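# Slide a drive sled into the rack's empty bay

## Task

Take a drive sled from the shelf and push it into the empty drive bay of the rack. Its front must end level with the neighbouring drives, and it must have the same orientation (same side up) as those drives. Then open the gripper and pull the arms away. The sled must stay seated on its own, because it does not count if only the robot's grip is holding it in place.

## Robot and tools

Robot: two arms, left_arm and right_arm, each ending in a two-finger gripper. The fingers point along the gripper's own +z axis and open and close along its y axis. The reported hand point sits between the finger pads, roughly 1 cm short of the fingertips.

Frame: every pose uses one shared scene frame. Its origin is on the floor (z = 0) at the centre of the robot's foot. +x is the direction the robot faces, +z is up, and +y is toward left_arm, which is the robot's own left and not the left of any image. Only the floor height is known for sure. Printed hand positions can be slightly wrong, more so at long reach, and arms usually settle a centimetre or more from the command, most often too low.

The row: every motion argument is a single list of 16 plain numbers covering both arms, even when only one arm moves. The first 8 are for left_arm and the last 8 for right_arm, each in the order x, y, z, qw, qx, qy, qz, opening. x, y, z is an absolute target position for the hand point, in metres, in the scene frame. qw, qx, qy, qz is an absolute target orientation as a quaternion with w first, in the scene frame. Opening runs from -1 (closed) to +1 (fully open, 0.094 m). To keep an arm still or hold its orientation, resend the exact pose and quaternion from the last result before it was meant to stay, not a drifted reading.

execute_actions: argument actions, a list holding one item or nothing. An empty list just returns the current state. An item {"rows": [[16 numbers], ...], "steps": n} runs up to 15 control steps of 1/30 s each (default 15); each row is used for one step and the last row repeats to fill the count. An item {"steps": n} without rows is a wait of up to 300 steps, counted from the previous result, so the time spent replying eats into it. Optional pictures (true/false) controls whether camera images come back. A refused call sends nothing. A target more than 0.6 m from the arm's last reported position along any of its gripper axes gets refused.

move: argument target, one 16-number row as above (absolute poses); optional speed in m/s, 0.002 to 0.5, default 0.25, with rotation capped at twice that value in rad/s. Each gripper follows a straight line to its pose, all arms finishing together, taking 0.5 to 10 s; longer paths are cut off at 10 s. Rotation takes the shorter direction. Openings are sent when the move begins. Paths do not avoid obstacles or the other arm, grippers can lag, drift off the line or overshoot the speed, especially with a nearly straight elbow. Faster contact hits harder, and aiming deeper past a contact pushes harder.

wait: argument seconds, 0 to 10; nothing new is commanded during it.

zoom_image: argument camera (cam_head_left, cam_head_right, cam_left_wrist or cam_right_wrist) and region [x0, y0, x1, y1] in pixels of that camera's latest image, origin at top-left, at most 504 by 504. Image sizes: head cameras 896x504, wrist cameras 616x616.

finished_scene: argument scene, the number of the current scene.

Controller behaviour: each control step the command is clipped to within 70 mm and 16 degrees of the measured pose, then joints are driven by damped inverse kinematics, favouring position over orientation. After an action finishes, an arm continues only to its last clipped pose, so check the result and send the remainder. Elbows never reach fully straight. Joint limits (rad), base to gripper: waist -2.880 to 2.880, shoulder 0 to 3.142, elbow 0 to 3.019, wrist pitch -1.693 to 1.571, wrist yaw -1.571 to 1.571, wrist roll -2.094 to 2.094. The simulation keeps running while you think between calls.

Reading results: the state line lists left_arm and right_arm pose (position and quaternion wxyz). grip_measured is the fingers' actual opening on the command scale; each gripper may read up to about 1 mm off, consistently. To hold the sled, command roughly 0.03 below grip_measured for a firm grip, less for a lighter one. Pads push about 50 to 62 N each, briefly more at first touch. The move line reports the ending: done, off_target, moving, held or fault; one named arm means the other finished fine. limits=paced means a pose was clipped; limits=held means a safety check blocked some steps, after which the arm may jump faster than asked. HELD marks steps where a command was not passed on; a pose unreachable line names an arm whose command the clearance check altered or blocked. A Hand target line shows where the controller is currently driving each gripper. MOTOR HOT appears from 85 °C; at 100 °C an OVER-TEMPERATURE FAULT drops that arm until it cools, so do not hold the sled longer than needed. Any FAULT stops that arm.

Cautions: brief outside tugs on the held sled or pushes on loose items can occur. Avoid dropping the sled, slamming it into the bay, pressing very hard, or letting the arms strike or shove each other. Knocking anything out of the work area fails the job. Insert slowly, match the neighbours' orientation, confirm flushness with zoom_image, then open and back away.

Each tool is called after "Call:" as a command line: name --argument value for each argument, lists and objects as JSON in quotes; but a table of rows of numbers goes row by row, as --pt "numbers of a row", without its own name.

## Session

Call:
execute_actions --actions '[]'

Scene clock: 0.00 s of 5400.00 s.
left_arm: end_effector_position=(+0.5727, -0.2085, +1.2262) grip_measured=-0.980 end_effector_quat_wxyz=(+0.061, +0.057, +0.989, +0.119) | right_arm: end_effector_position=(+0.3928, -0.2620, +1.3509) grip_measured=+1.000 end_effector_quat_wxyz=(-0.140, +0.410, -0.894, -0.117)
Joint positions: left_arm=[ 0.424  2.331  2.276 -1.038 -1.094 -0.505  0.001] | right_arm=[ 1.957  0.748  0.613 -0.409 -0.038 -0.969  0.094]
Joint velocities: left_arm=[ 0.015 -0.015  0.002 -0.017 -0.007 -0.037 -0.   ] | right_arm=[ 0.015 -0.005 -0.002  0.017  0.037 -0.022  0.   ]
Motor temperatures (°C, as the motors report them): left_arm=[22 24 25 24 23 23] | right_arm=[24 25 24 25 24 24]
Hand target (left_arm): +0.577, -0.206, +1.224; +0.062, +0.052, +0.989, +0.120
Hand target (right_arm): +0.402, -0.264, +1.355; +0.149, -0.409, +0.893, +0.113

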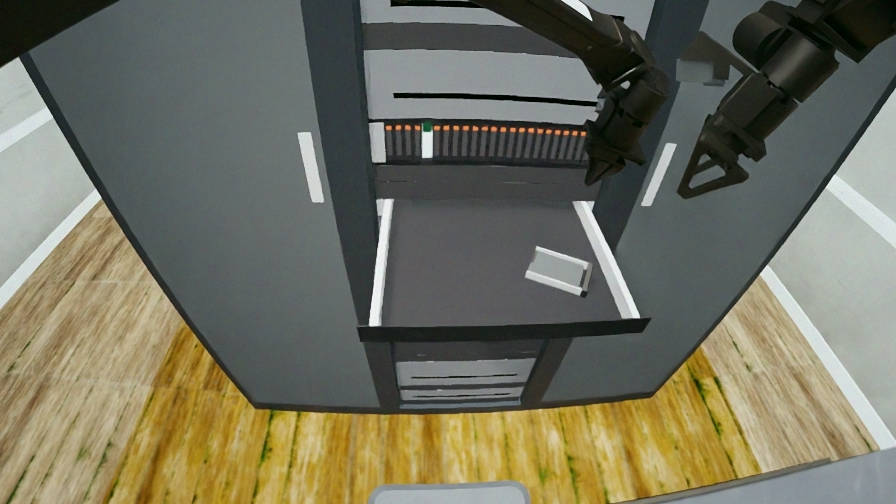

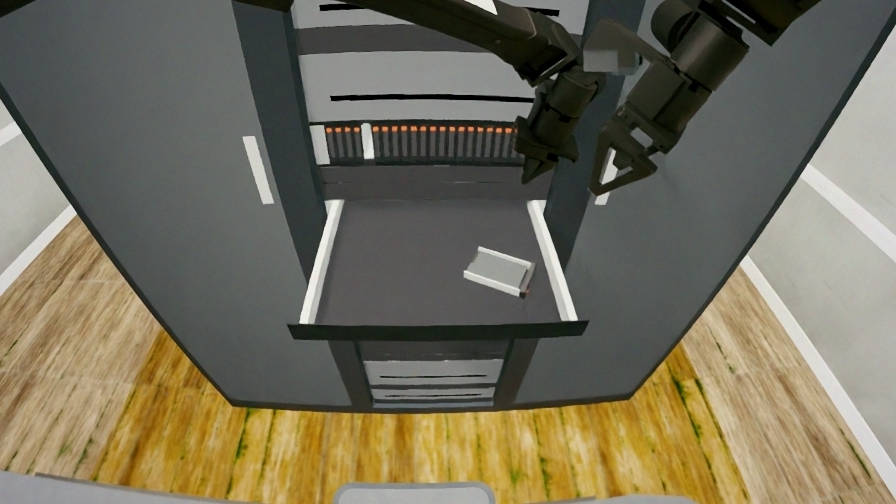

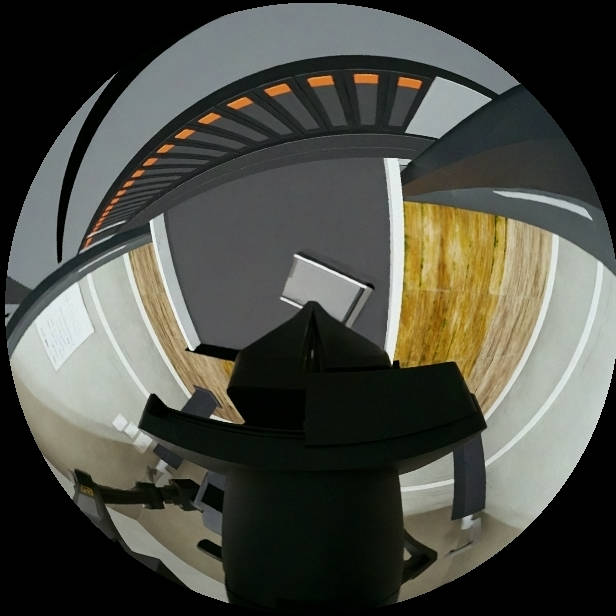

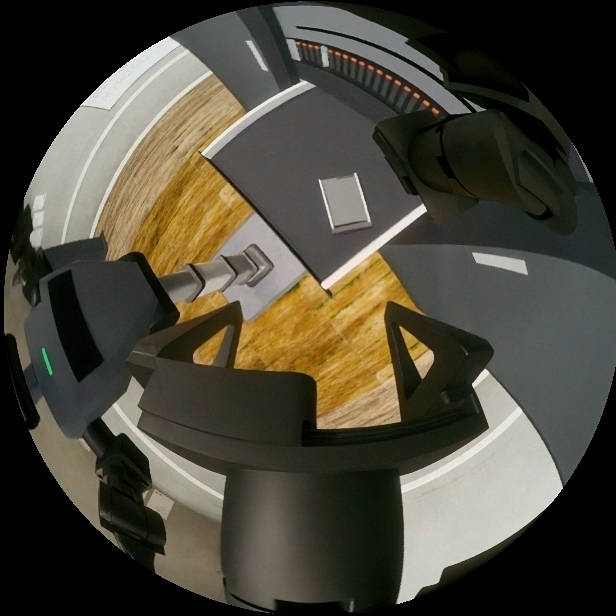

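Call:
zoom_image --camera "cam_head_left" --region '[480, 220, 660, 330]'

Call:
zoom_image --camera "cam_head_left" --region '[350, 100, 530, 200]'

Call:
zoom_image --camera "cam_head_right" --region '[420, 220, 600, 330]'

Region (480, 220, 660, 330) of cam_head_left's 896x504 image, scaled by 2.800, with more detail than that image has.

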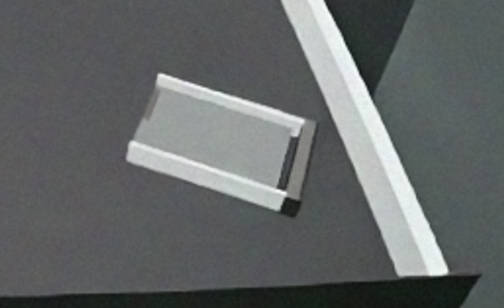

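Region (350, 100, 530, 200) of cam_head_left's 896x504 image, scaled by 2.800, with more detail than that image has.

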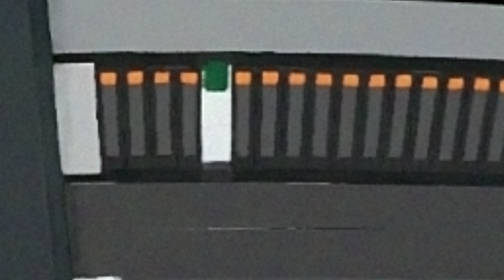

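Region (420, 220, 600, 330) of cam_head_right's 896x504 image, scaled by 2.800, with more detail than that image has.

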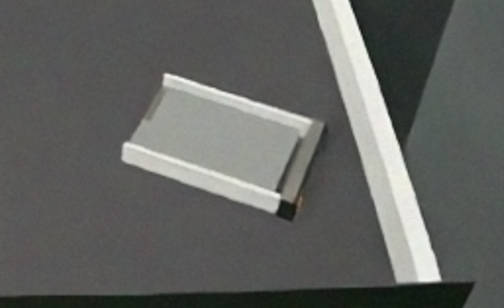

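Call:
move --target '[0.45,0.2,1.3,0.062,0.052,0.989,0.12,-1,0.3928,-0.262,1.3509,-0.14,0.41,-0.894,-0.117,1]'

Scene clock: 45.60 s of 5400.00 s.
left_arm: end_effector_position=(+0.4430, +0.1976, +1.3072) grip_measured=-0.980 end_effector_quat_wxyz=(+0.063, +0.047, +0.990, +0.120) | right_arm: end_effector_position=(+0.3928, -0.2620, +1.3509) grip_measured=+1.000 end_effector_quat_wxyz=(-0.140, +0.410, -0.894, -0.117)
Joint positions: left_arm=[ 0.767  1.179  0.818 -0.323 -0.876 -0.04   0.001] | right_arm=[ 1.957  0.748  0.613 -0.409 -0.038 -0.969  0.094]
Joint velocities: left_arm=[-0.024  0.005  0.012 -0.007 -0.022  0.022 -0.001] | right_arm=[-0.024 -0.005  0.017 -0.007  0.066 -0.037  0.   ]
Motor temperatures (°C, as the motors report them): left_arm=[24 25 26 24 23 23] | right_arm=[24 25 25 25 24 24]
Hand target (left_arm): +0.443, +0.197, +1.305; +0.063, +0.052, +0.989, +0.120
Hand target (right_arm): +0.393, -0.262, +1.351; +0.140, -0.410, +0.894, +0.117
Off the commanded pose (left_arm): 0.010 m, 1 deg.
Off the commanded pose (right_arm): 0.000 m, 0 deg.
After step 90, 40.33 s passed at rest.
move: done

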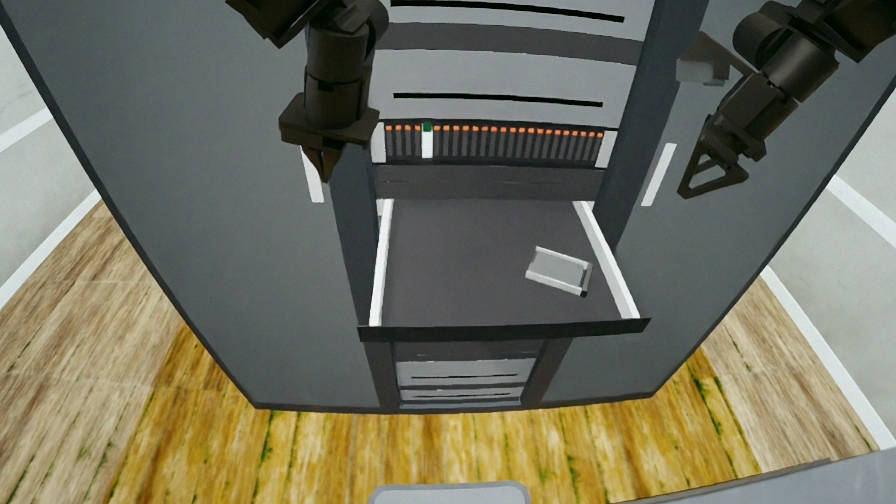

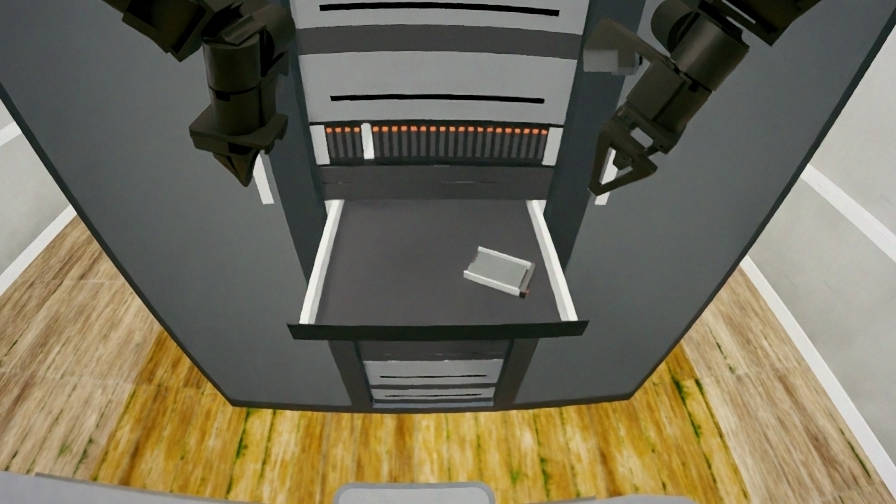

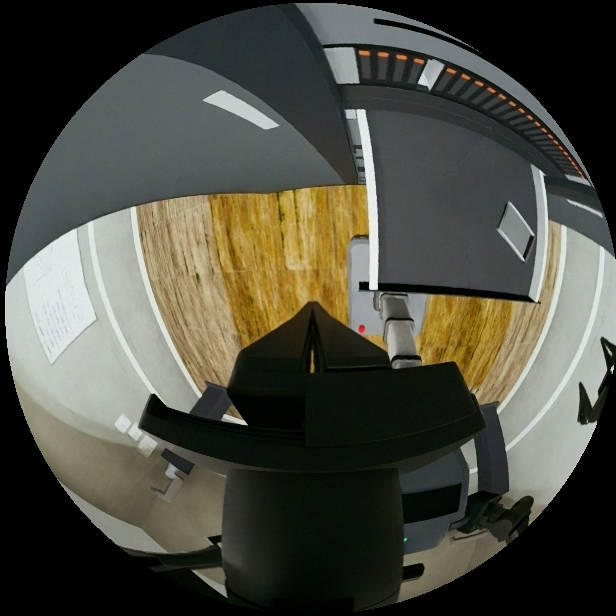

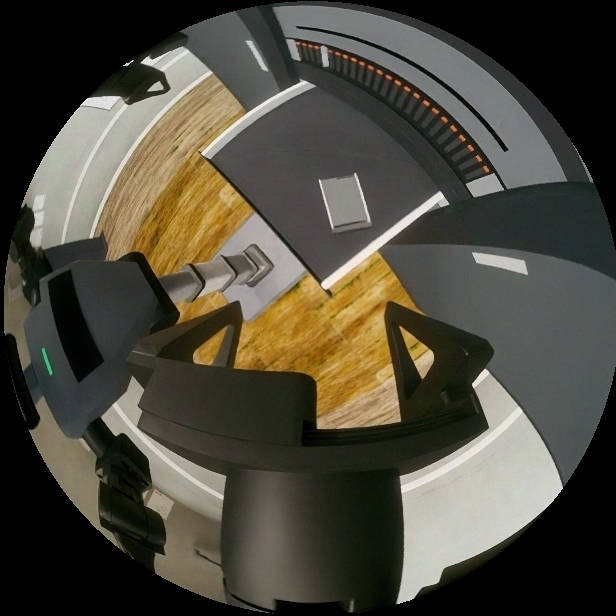

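Call:
move --target '[0.443,0.1976,1.3072,0.063,0.047,0.99,0.12,-1,0.47,-0.17,1.2,0,-0.522,0.853,0,1]'

Scene clock: 56.47 s of 5400.00 s.
left_arm: end_effector_position=(+0.4430, +0.1976, +1.3072) grip_measured=-0.980 end_effector_quat_wxyz=(+0.063, +0.049, +0.990, +0.120) | right_arm: end_effector_position=(+0.4623, -0.1739, +1.1966) grip_measured=+1.000 end_effector_quat_wxyz=(+0.009, +0.517, -0.856, -0.002)
Joint positions: left_arm=[ 0.767  1.179  0.818 -0.323 -0.876 -0.037  0.001] | right_arm=[ 2.192  1.443  1.004 -0.314  0.495 -1.004  0.094]
Joint velocities: left_arm=[-0.005 -0.005  0.027 -0.007 -0.081  0.022  0.   ] | right_arm=[-0.015  0.005 -0.007 -0.012 -0.066 -0.037  0.   ]
Motor temperatures (°C, as the motors report them): left_arm=[23 25 26 24 23 23] | right_arm=[24 25 25 25 24 24]
Hand target (left_arm): +0.443, +0.198, +1.307; +0.063, +0.047, +0.990, +0.120
Hand target (right_arm): +0.471, -0.169, +1.203; -0.001, -0.522, +0.853, +0.001
Off the commanded pose (left_arm): 0.000 m, 0 deg.
Off the commanded pose (right_arm): 0.009 m, 1 deg.
After step 90, 6.57 s passed at rest.
move: done

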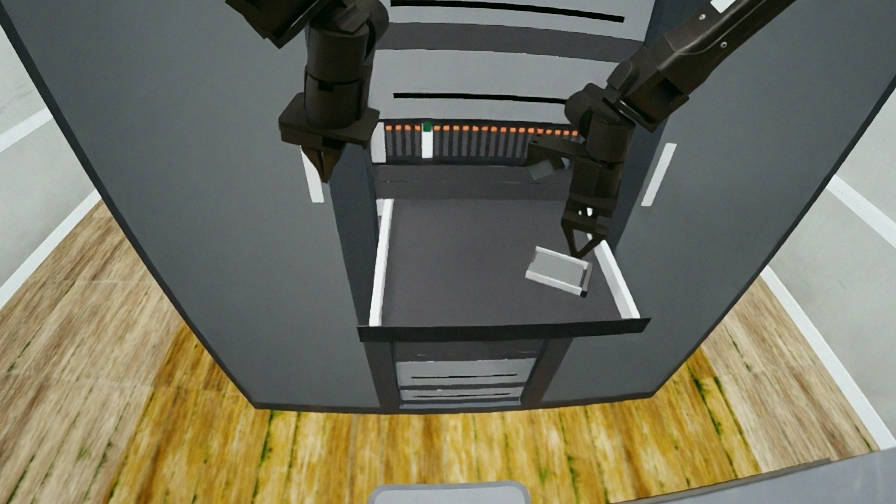

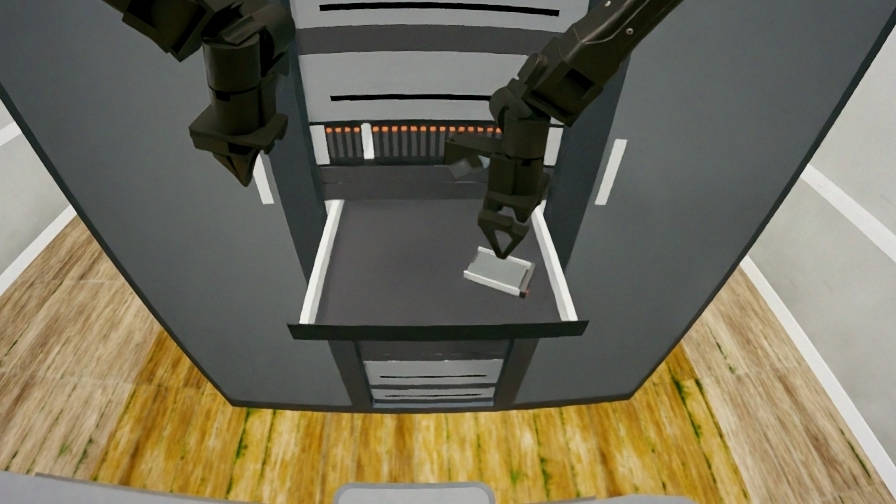

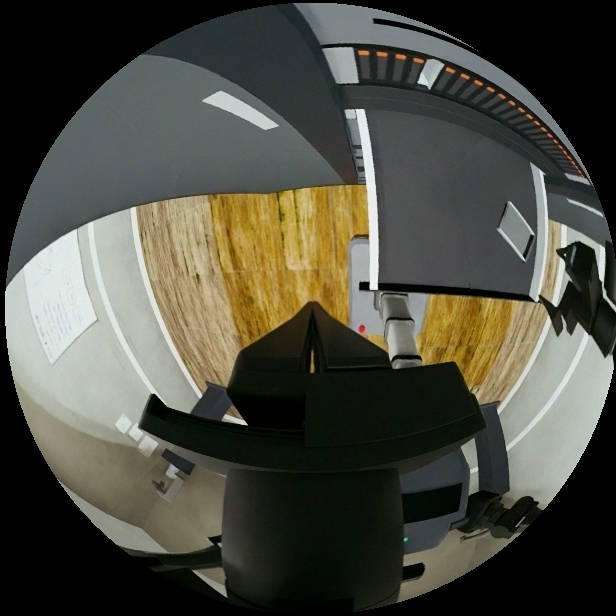

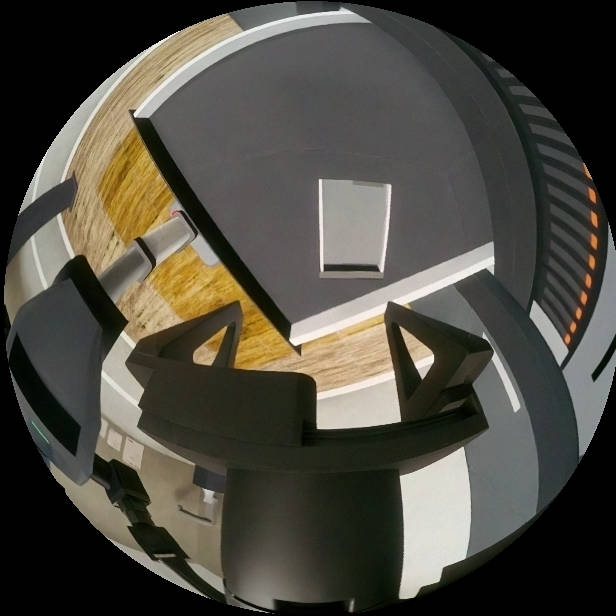

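Call:
move --target '[0.443,0.1976,1.3072,0.063,0.047,0.99,0.12,-1,0.508,-0.192,1.14,0,-0.522,0.853,0,1]' --speed 0.15

Scene clock: 65.90 s of 5400.00 s.
left_arm: end_effector_position=(+0.4430, +0.1976, +1.3072) grip_measured=-0.980 end_effector_quat_wxyz=(+0.063, +0.049, +0.990, +0.120) | right_arm: end_effector_position=(+0.5022, -0.1890, +1.1424) grip_measured=+1.000 end_effector_quat_wxyz=(+0.005, +0.521, -0.854, -0.003)
Joint positions: left_arm=[ 0.767  1.179  0.818 -0.323 -0.876 -0.037  0.001] | right_arm=[ 2.107  1.577  1.155 -0.295  0.426 -1.08   0.094]
Joint velocities: left_arm=[ 0.005 -0.005 -0.002  0.012  0.022 -0.022 -0.   ] | right_arm=[-0.005 -0.005 -0.002 -0.002 -0.037 -0.022  0.   ]
Motor temperatures (°C, as the motors report them): left_arm=[23 25 26 24 23 23] | right_arm=[24 25 25 25 24 24]
Hand target (left_arm): +0.443, +0.198, +1.307; +0.063, +0.047, +0.990, +0.120
Hand target (right_arm): +0.509, -0.191, +1.140; +0.000, -0.522, +0.853, -0.000
Off the commanded pose (left_arm): 0.000 m, 0 deg.
Off the commanded pose (right_arm): 0.007 m, 1 deg.
After step 90, 5.57 s passed at rest.
move: done

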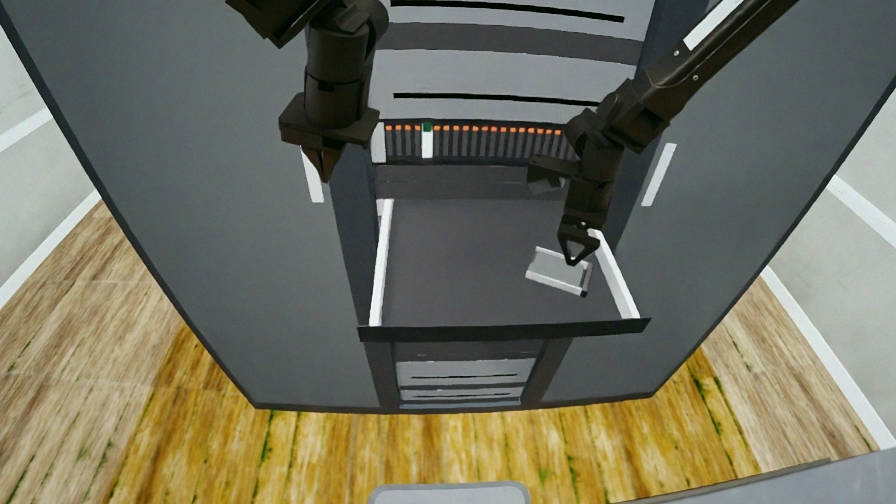

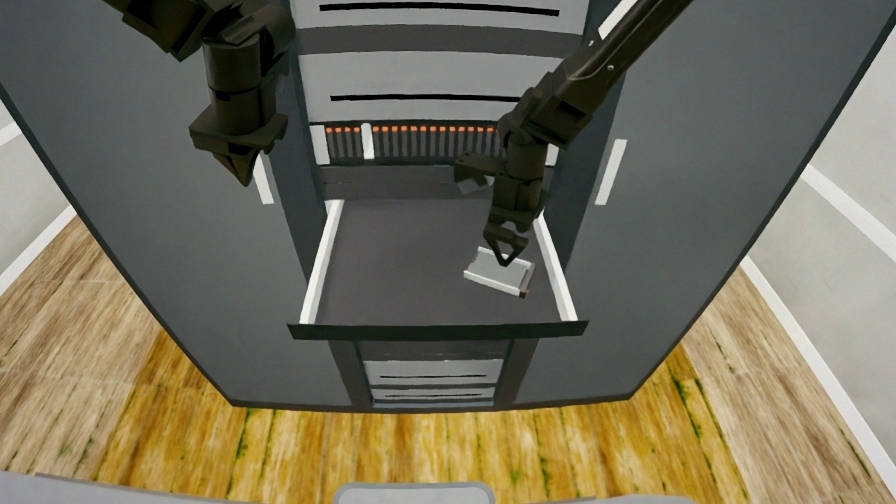

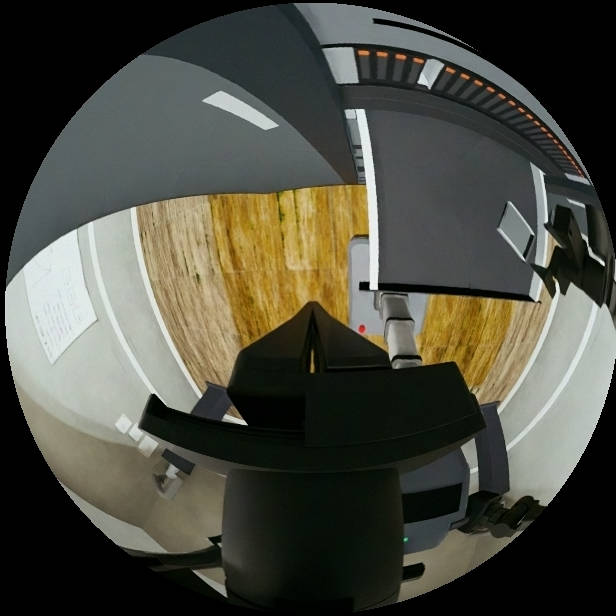

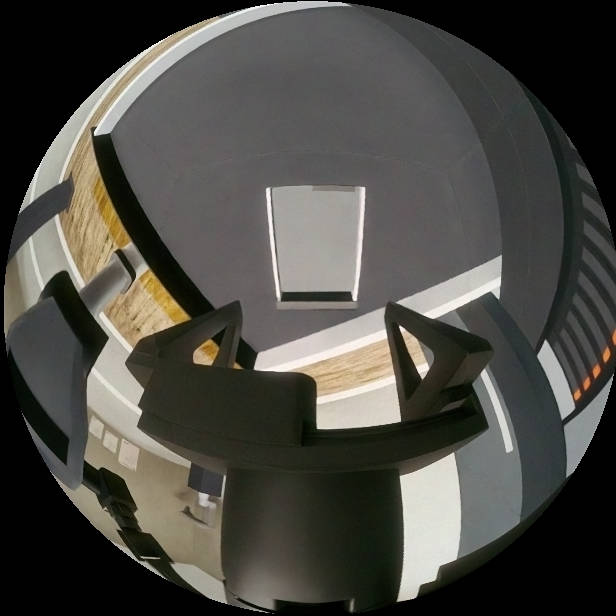

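Call:
move --target '[0.443,0.1976,1.3072,0.063,0.047,0.99,0.12,-1,0.503,-0.206,1.12,0.257,-0.498,0.814,0.157,1]' --speed 0.15

Scene clock: 72.20 s of 5400.00 s.
left_arm: end_effector_position=(+0.4430, +0.1976, +1.3072) grip_measured=-0.980 end_effector_quat_wxyz=(+0.063, +0.049, +0.990, +0.120) | right_arm: end_effector_position=(+0.5081, -0.2025, +1.1267) grip_measured=+1.000 end_effector_quat_wxyz=(-0.259, +0.496, -0.814, -0.157)
Joint positions: left_arm=[ 0.767  1.179  0.818 -0.323 -0.876 -0.037  0.001] | right_arm=[ 1.874  1.583  1.014  0.117 -0.339 -1.229  0.094]
Joint velocities: left_arm=[-0.015 -0.005  0.007 -0.002  0.066 -0.051  0.001] | right_arm=[-0.024  0.005 -0.007  0.002 -0.022  0.066  0.   ]
Motor temperatures (°C, as the motors report them): left_arm=[23 25 26 24 23 23] | right_arm=[24 26 24 25 24 24]
Hand target (left_arm): +0.443, +0.198, +1.307; +0.063, +0.047, +0.990, +0.120
Hand target (right_arm): +0.503, -0.205, +1.121; +0.257, -0.498, +0.813, +0.156
Off the commanded pose (left_arm): 0.000 m, 0 deg.
Off the commanded pose (right_arm): 0.009 m, 0 deg.
After step 90, 0.83 s passed at rest.
move: done

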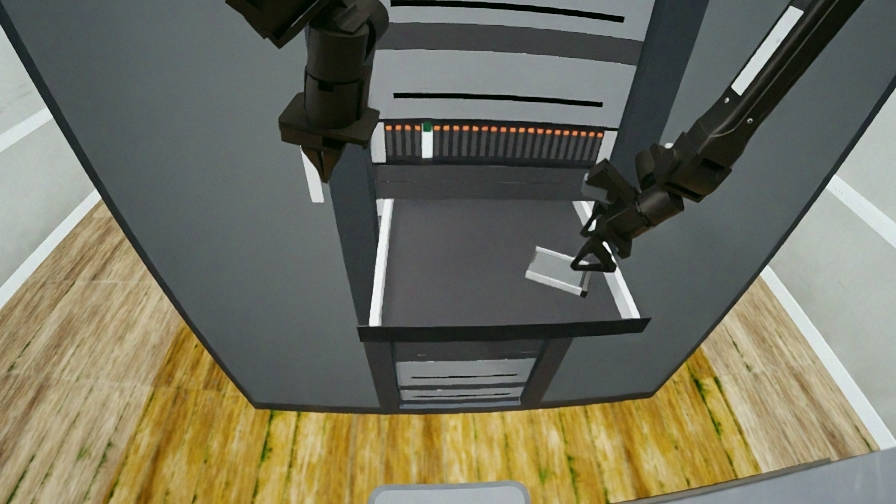

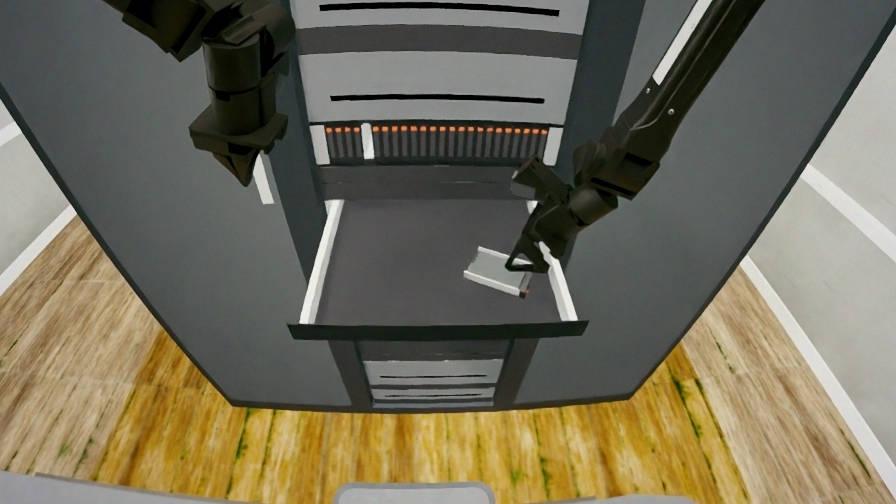

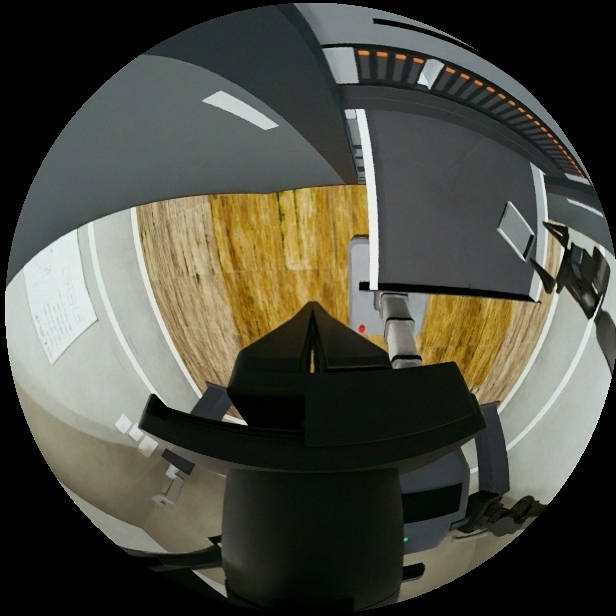

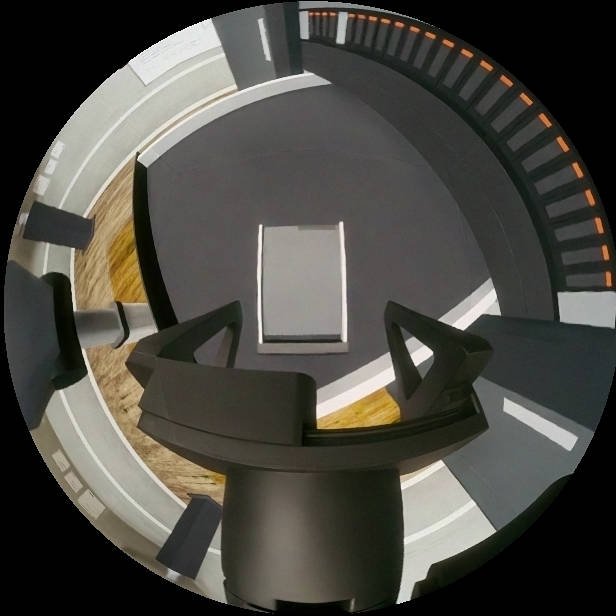

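Call:
move --target '[0.443,0.1976,1.3072,0.063,0.047,0.99,0.12,-1,0.494,-0.204,1.092,0.257,-0.498,0.814,0.157,1]' --speed 0.08

Scene clock: 76.67 s of 5400.00 s.
left_arm: end_effector_position=(+0.4430, +0.1976, +1.3072) grip_measured=-0.980 end_effector_quat_wxyz=(+0.063, +0.049, +0.990, +0.120) | right_arm: end_effector_position=(+0.4903, -0.1973, +1.0941) grip_measured=+1.000 end_effector_quat_wxyz=(-0.252, +0.496, -0.815, -0.164)
Joint positions: left_arm=[ 0.767  1.179  0.818 -0.323 -0.876 -0.037  0.001] | right_arm=[ 1.862  1.669  1.029  0.167 -0.352 -1.234  0.094]
Joint velocities: left_arm=[ 0.005 -0.015 -0.002 -0.007  0.081  0.022 -0.001] | right_arm=[-0.015 -0.005 -0.017 -0.007  0.051 -0.037  0.   ]
Motor temperatures (°C, as the motors report them): left_arm=[23 25 26 24 23 23] | right_arm=[24 26 24 25 24 24]
Hand target (left_arm): +0.443, +0.198, +1.307; +0.063, +0.047, +0.990, +0.120
Hand target (right_arm): +0.494, -0.204, +1.092; +0.257, -0.498, +0.813, +0.157
Off the commanded pose (left_arm): 0.000 m, 0 deg.
Off the commanded pose (right_arm): 0.008 m, 1 deg.
After step 90, 0.40 s passed at rest.
move: done

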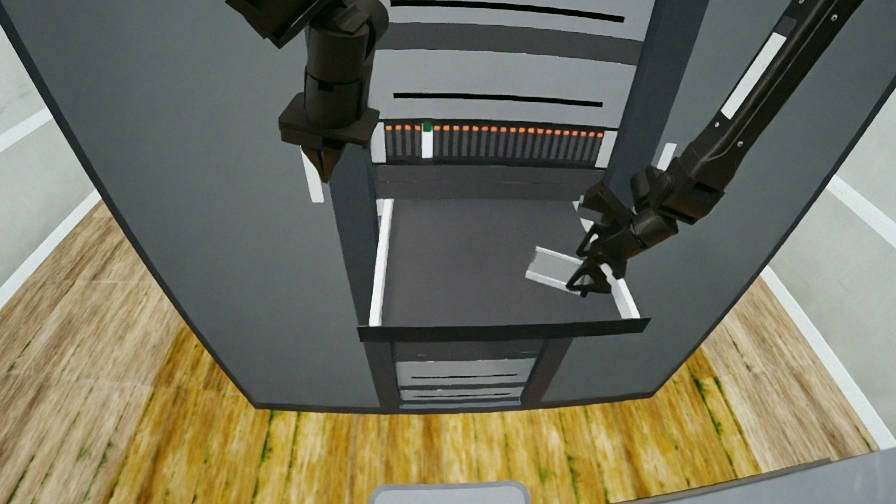

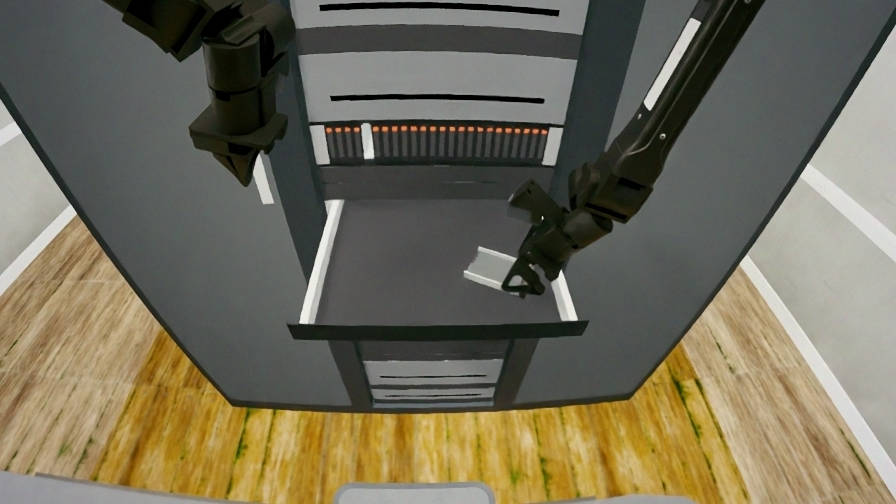

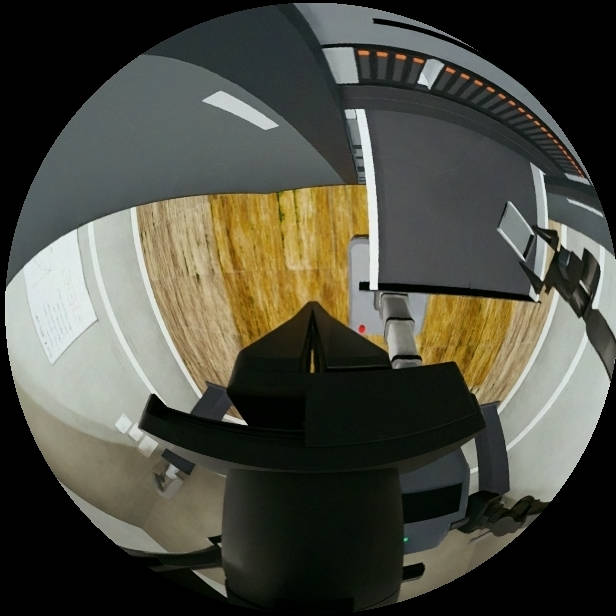

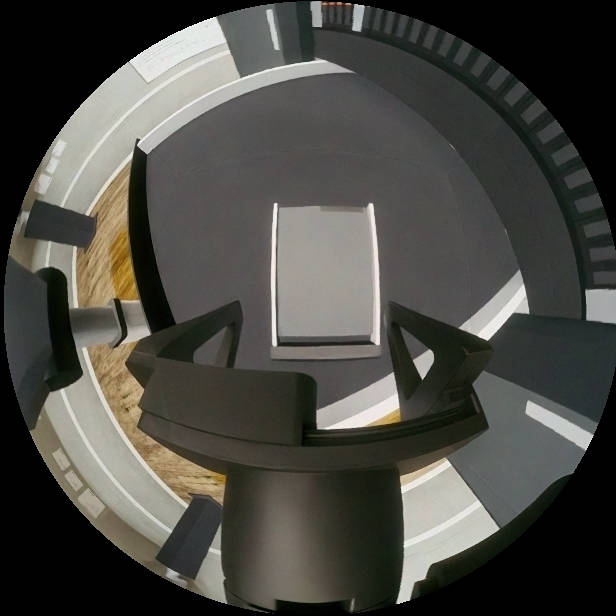

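Call:
move --target '[0.443,0.1976,1.3072,0.063,0.047,0.99,0.12,-1,0.503,-0.208,1.092,0.257,-0.498,0.814,0.157,1]' --speed 0.04

Scene clock: 80.90 s of 5400.00 s.
left_arm: end_effector_position=(+0.4430, +0.1976, +1.3072) grip_measured=-0.980 end_effector_quat_wxyz=(+0.063, +0.049, +0.990, +0.120) | right_arm: end_effector_position=(+0.5026, -0.2009, +1.0947) grip_measured=+1.000 end_effector_quat_wxyz=(-0.259, +0.496, -0.813, -0.160)
Joint positions: left_arm=[ 0.767  1.179  0.818 -0.323 -0.876 -0.037  0.001] | right_arm=[ 1.859  1.669  1.053  0.158 -0.356 -1.236  0.094]
Joint velocities: left_arm=[-0.015 -0.005 -0.012 -0.022  0.007 -0.007  0.   ] | right_arm=[ 0.005 -0.005 -0.012 -0.002 -0.037  0.007  0.   ]
Motor temperatures (°C, as the motors report them): left_arm=[23 25 26 24 23 23] | right_arm=[24 26 24 25 24 24]
Hand target (left_arm): +0.443, +0.198, +1.307; +0.063, +0.047, +0.990, +0.120
Hand target (right_arm): +0.503, -0.208, +1.092; +0.257, -0.498, +0.813, +0.157
Off the commanded pose (left_arm): 0.000 m, 0 deg.
Off the commanded pose (right_arm): 0.008 m, 0 deg.
After step 90, 0.43 s passed at rest.
move: done

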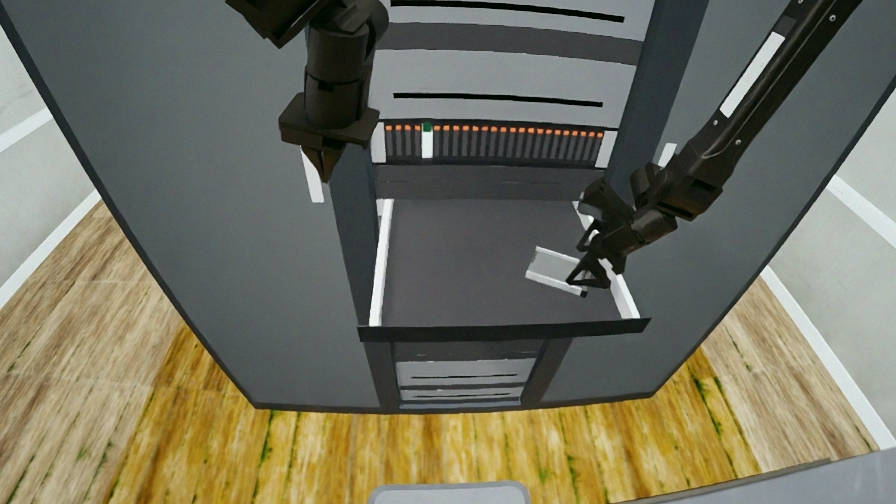

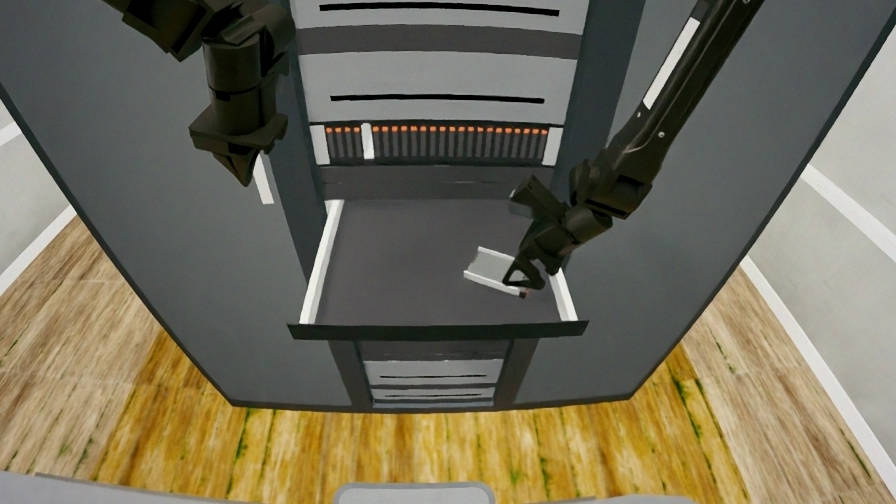

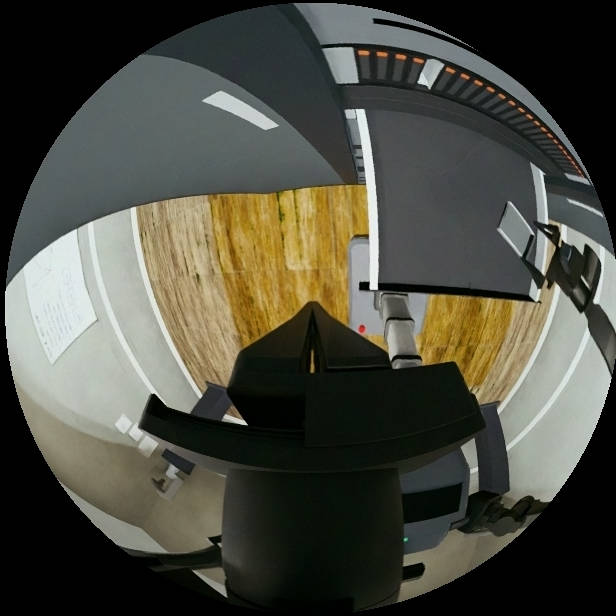

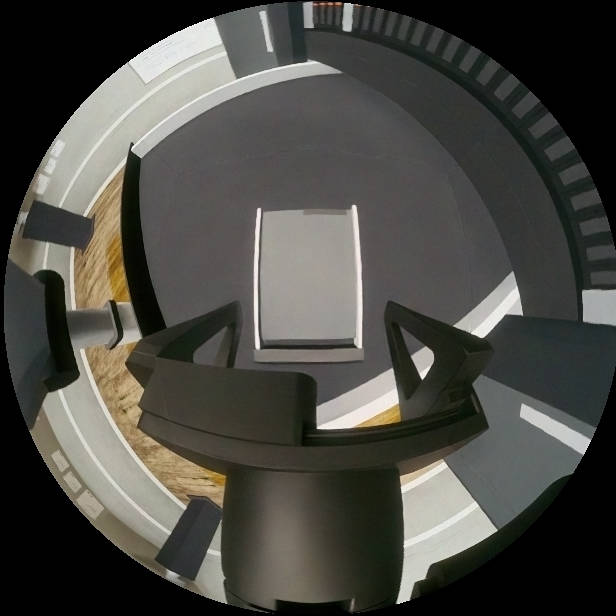

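Call:
move --target '[0.443,0.1976,1.3072,0.063,0.047,0.99,0.12,-1,0.502,-0.208,1.074,0.257,-0.498,0.814,0.157,1]' --speed 0.03

Scene clock: 85.17 s of 5400.00 s.
left_arm: end_effector_position=(+0.4430, +0.1976, +1.3072) grip_measured=-0.980 end_effector_quat_wxyz=(+0.063, +0.049, +0.990, +0.120) | right_arm: end_effector_position=(+0.5005, -0.2015, +1.0793) grip_measured=+1.000 end_effector_quat_wxyz=(-0.255, +0.496, -0.814, -0.163)
Joint positions: left_arm=[ 0.767  1.179  0.818 -0.323 -0.876 -0.037  0.001] | right_arm=[ 1.851  1.708  1.08   0.158 -0.363 -1.24   0.094]
Joint velocities: left_arm=[-0.005  0.005  0.012 -0.002  0.022  0.037 -0.001] | right_arm=[-0.005 -0.005  0.002 -0.012 -0.037  0.022  0.   ]
Motor temperatures (°C, as the motors report them): left_arm=[23 25 26 24 23 23] | right_arm=[24 26 24 25 24 24]
Hand target (left_arm): +0.443, +0.198, +1.307; +0.063, +0.047, +0.990, +0.120
Hand target (right_arm): +0.502, -0.208, +1.074; +0.257, -0.498, +0.813, +0.157
Off the commanded pose (left_arm): 0.000 m, 0 deg.
Off the commanded pose (right_arm): 0.009 m, 1 deg.
After step 90, 0.20 s passed at rest.
move: done

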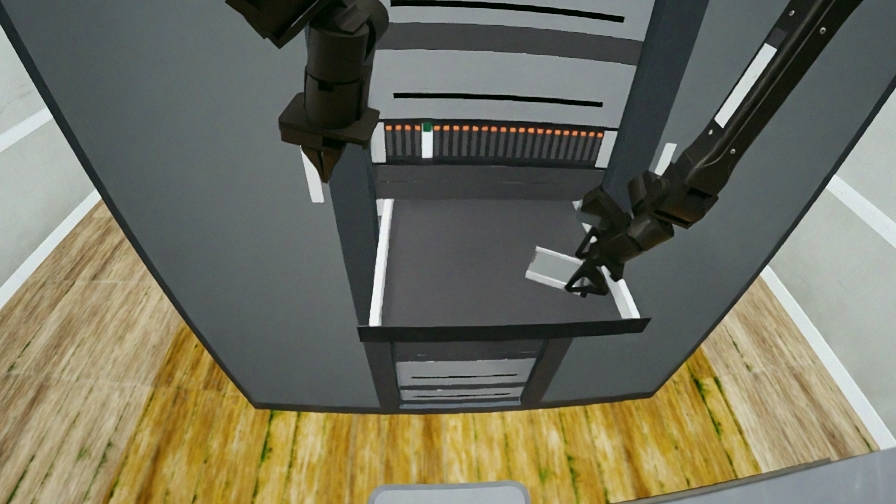

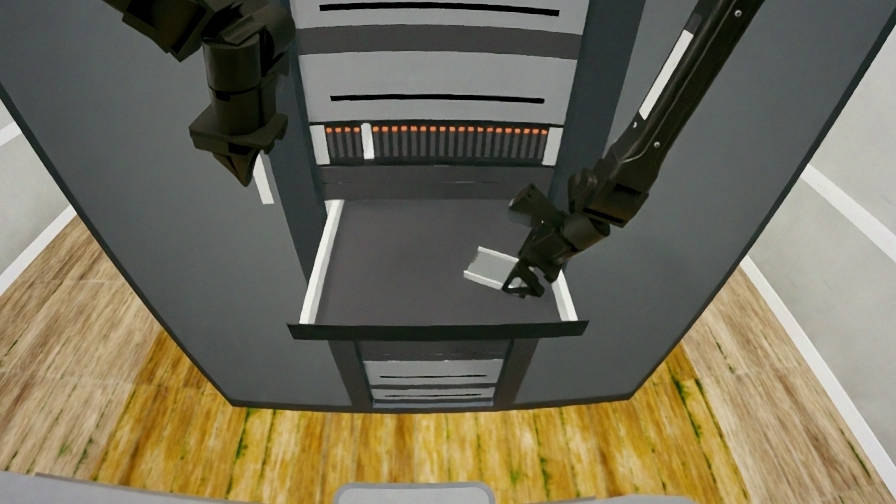

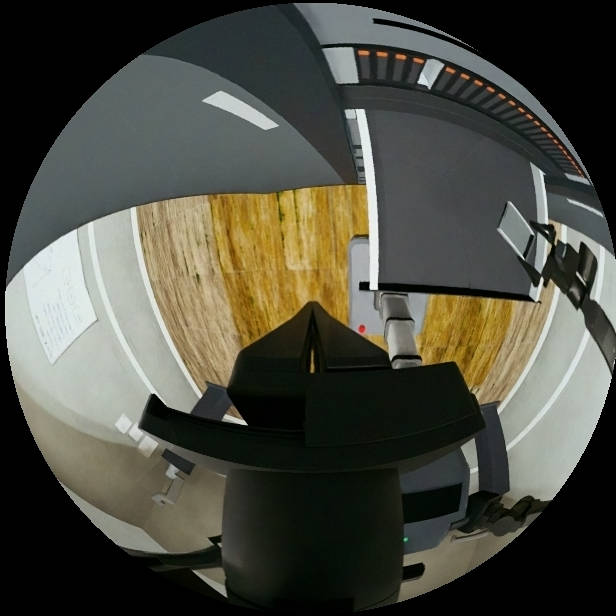

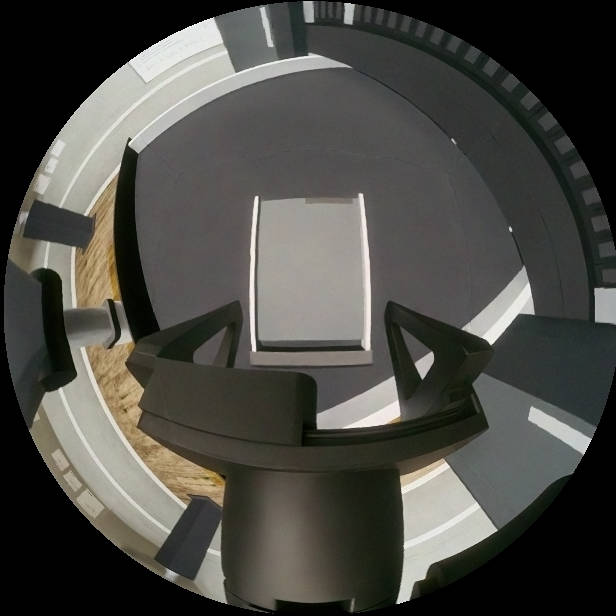

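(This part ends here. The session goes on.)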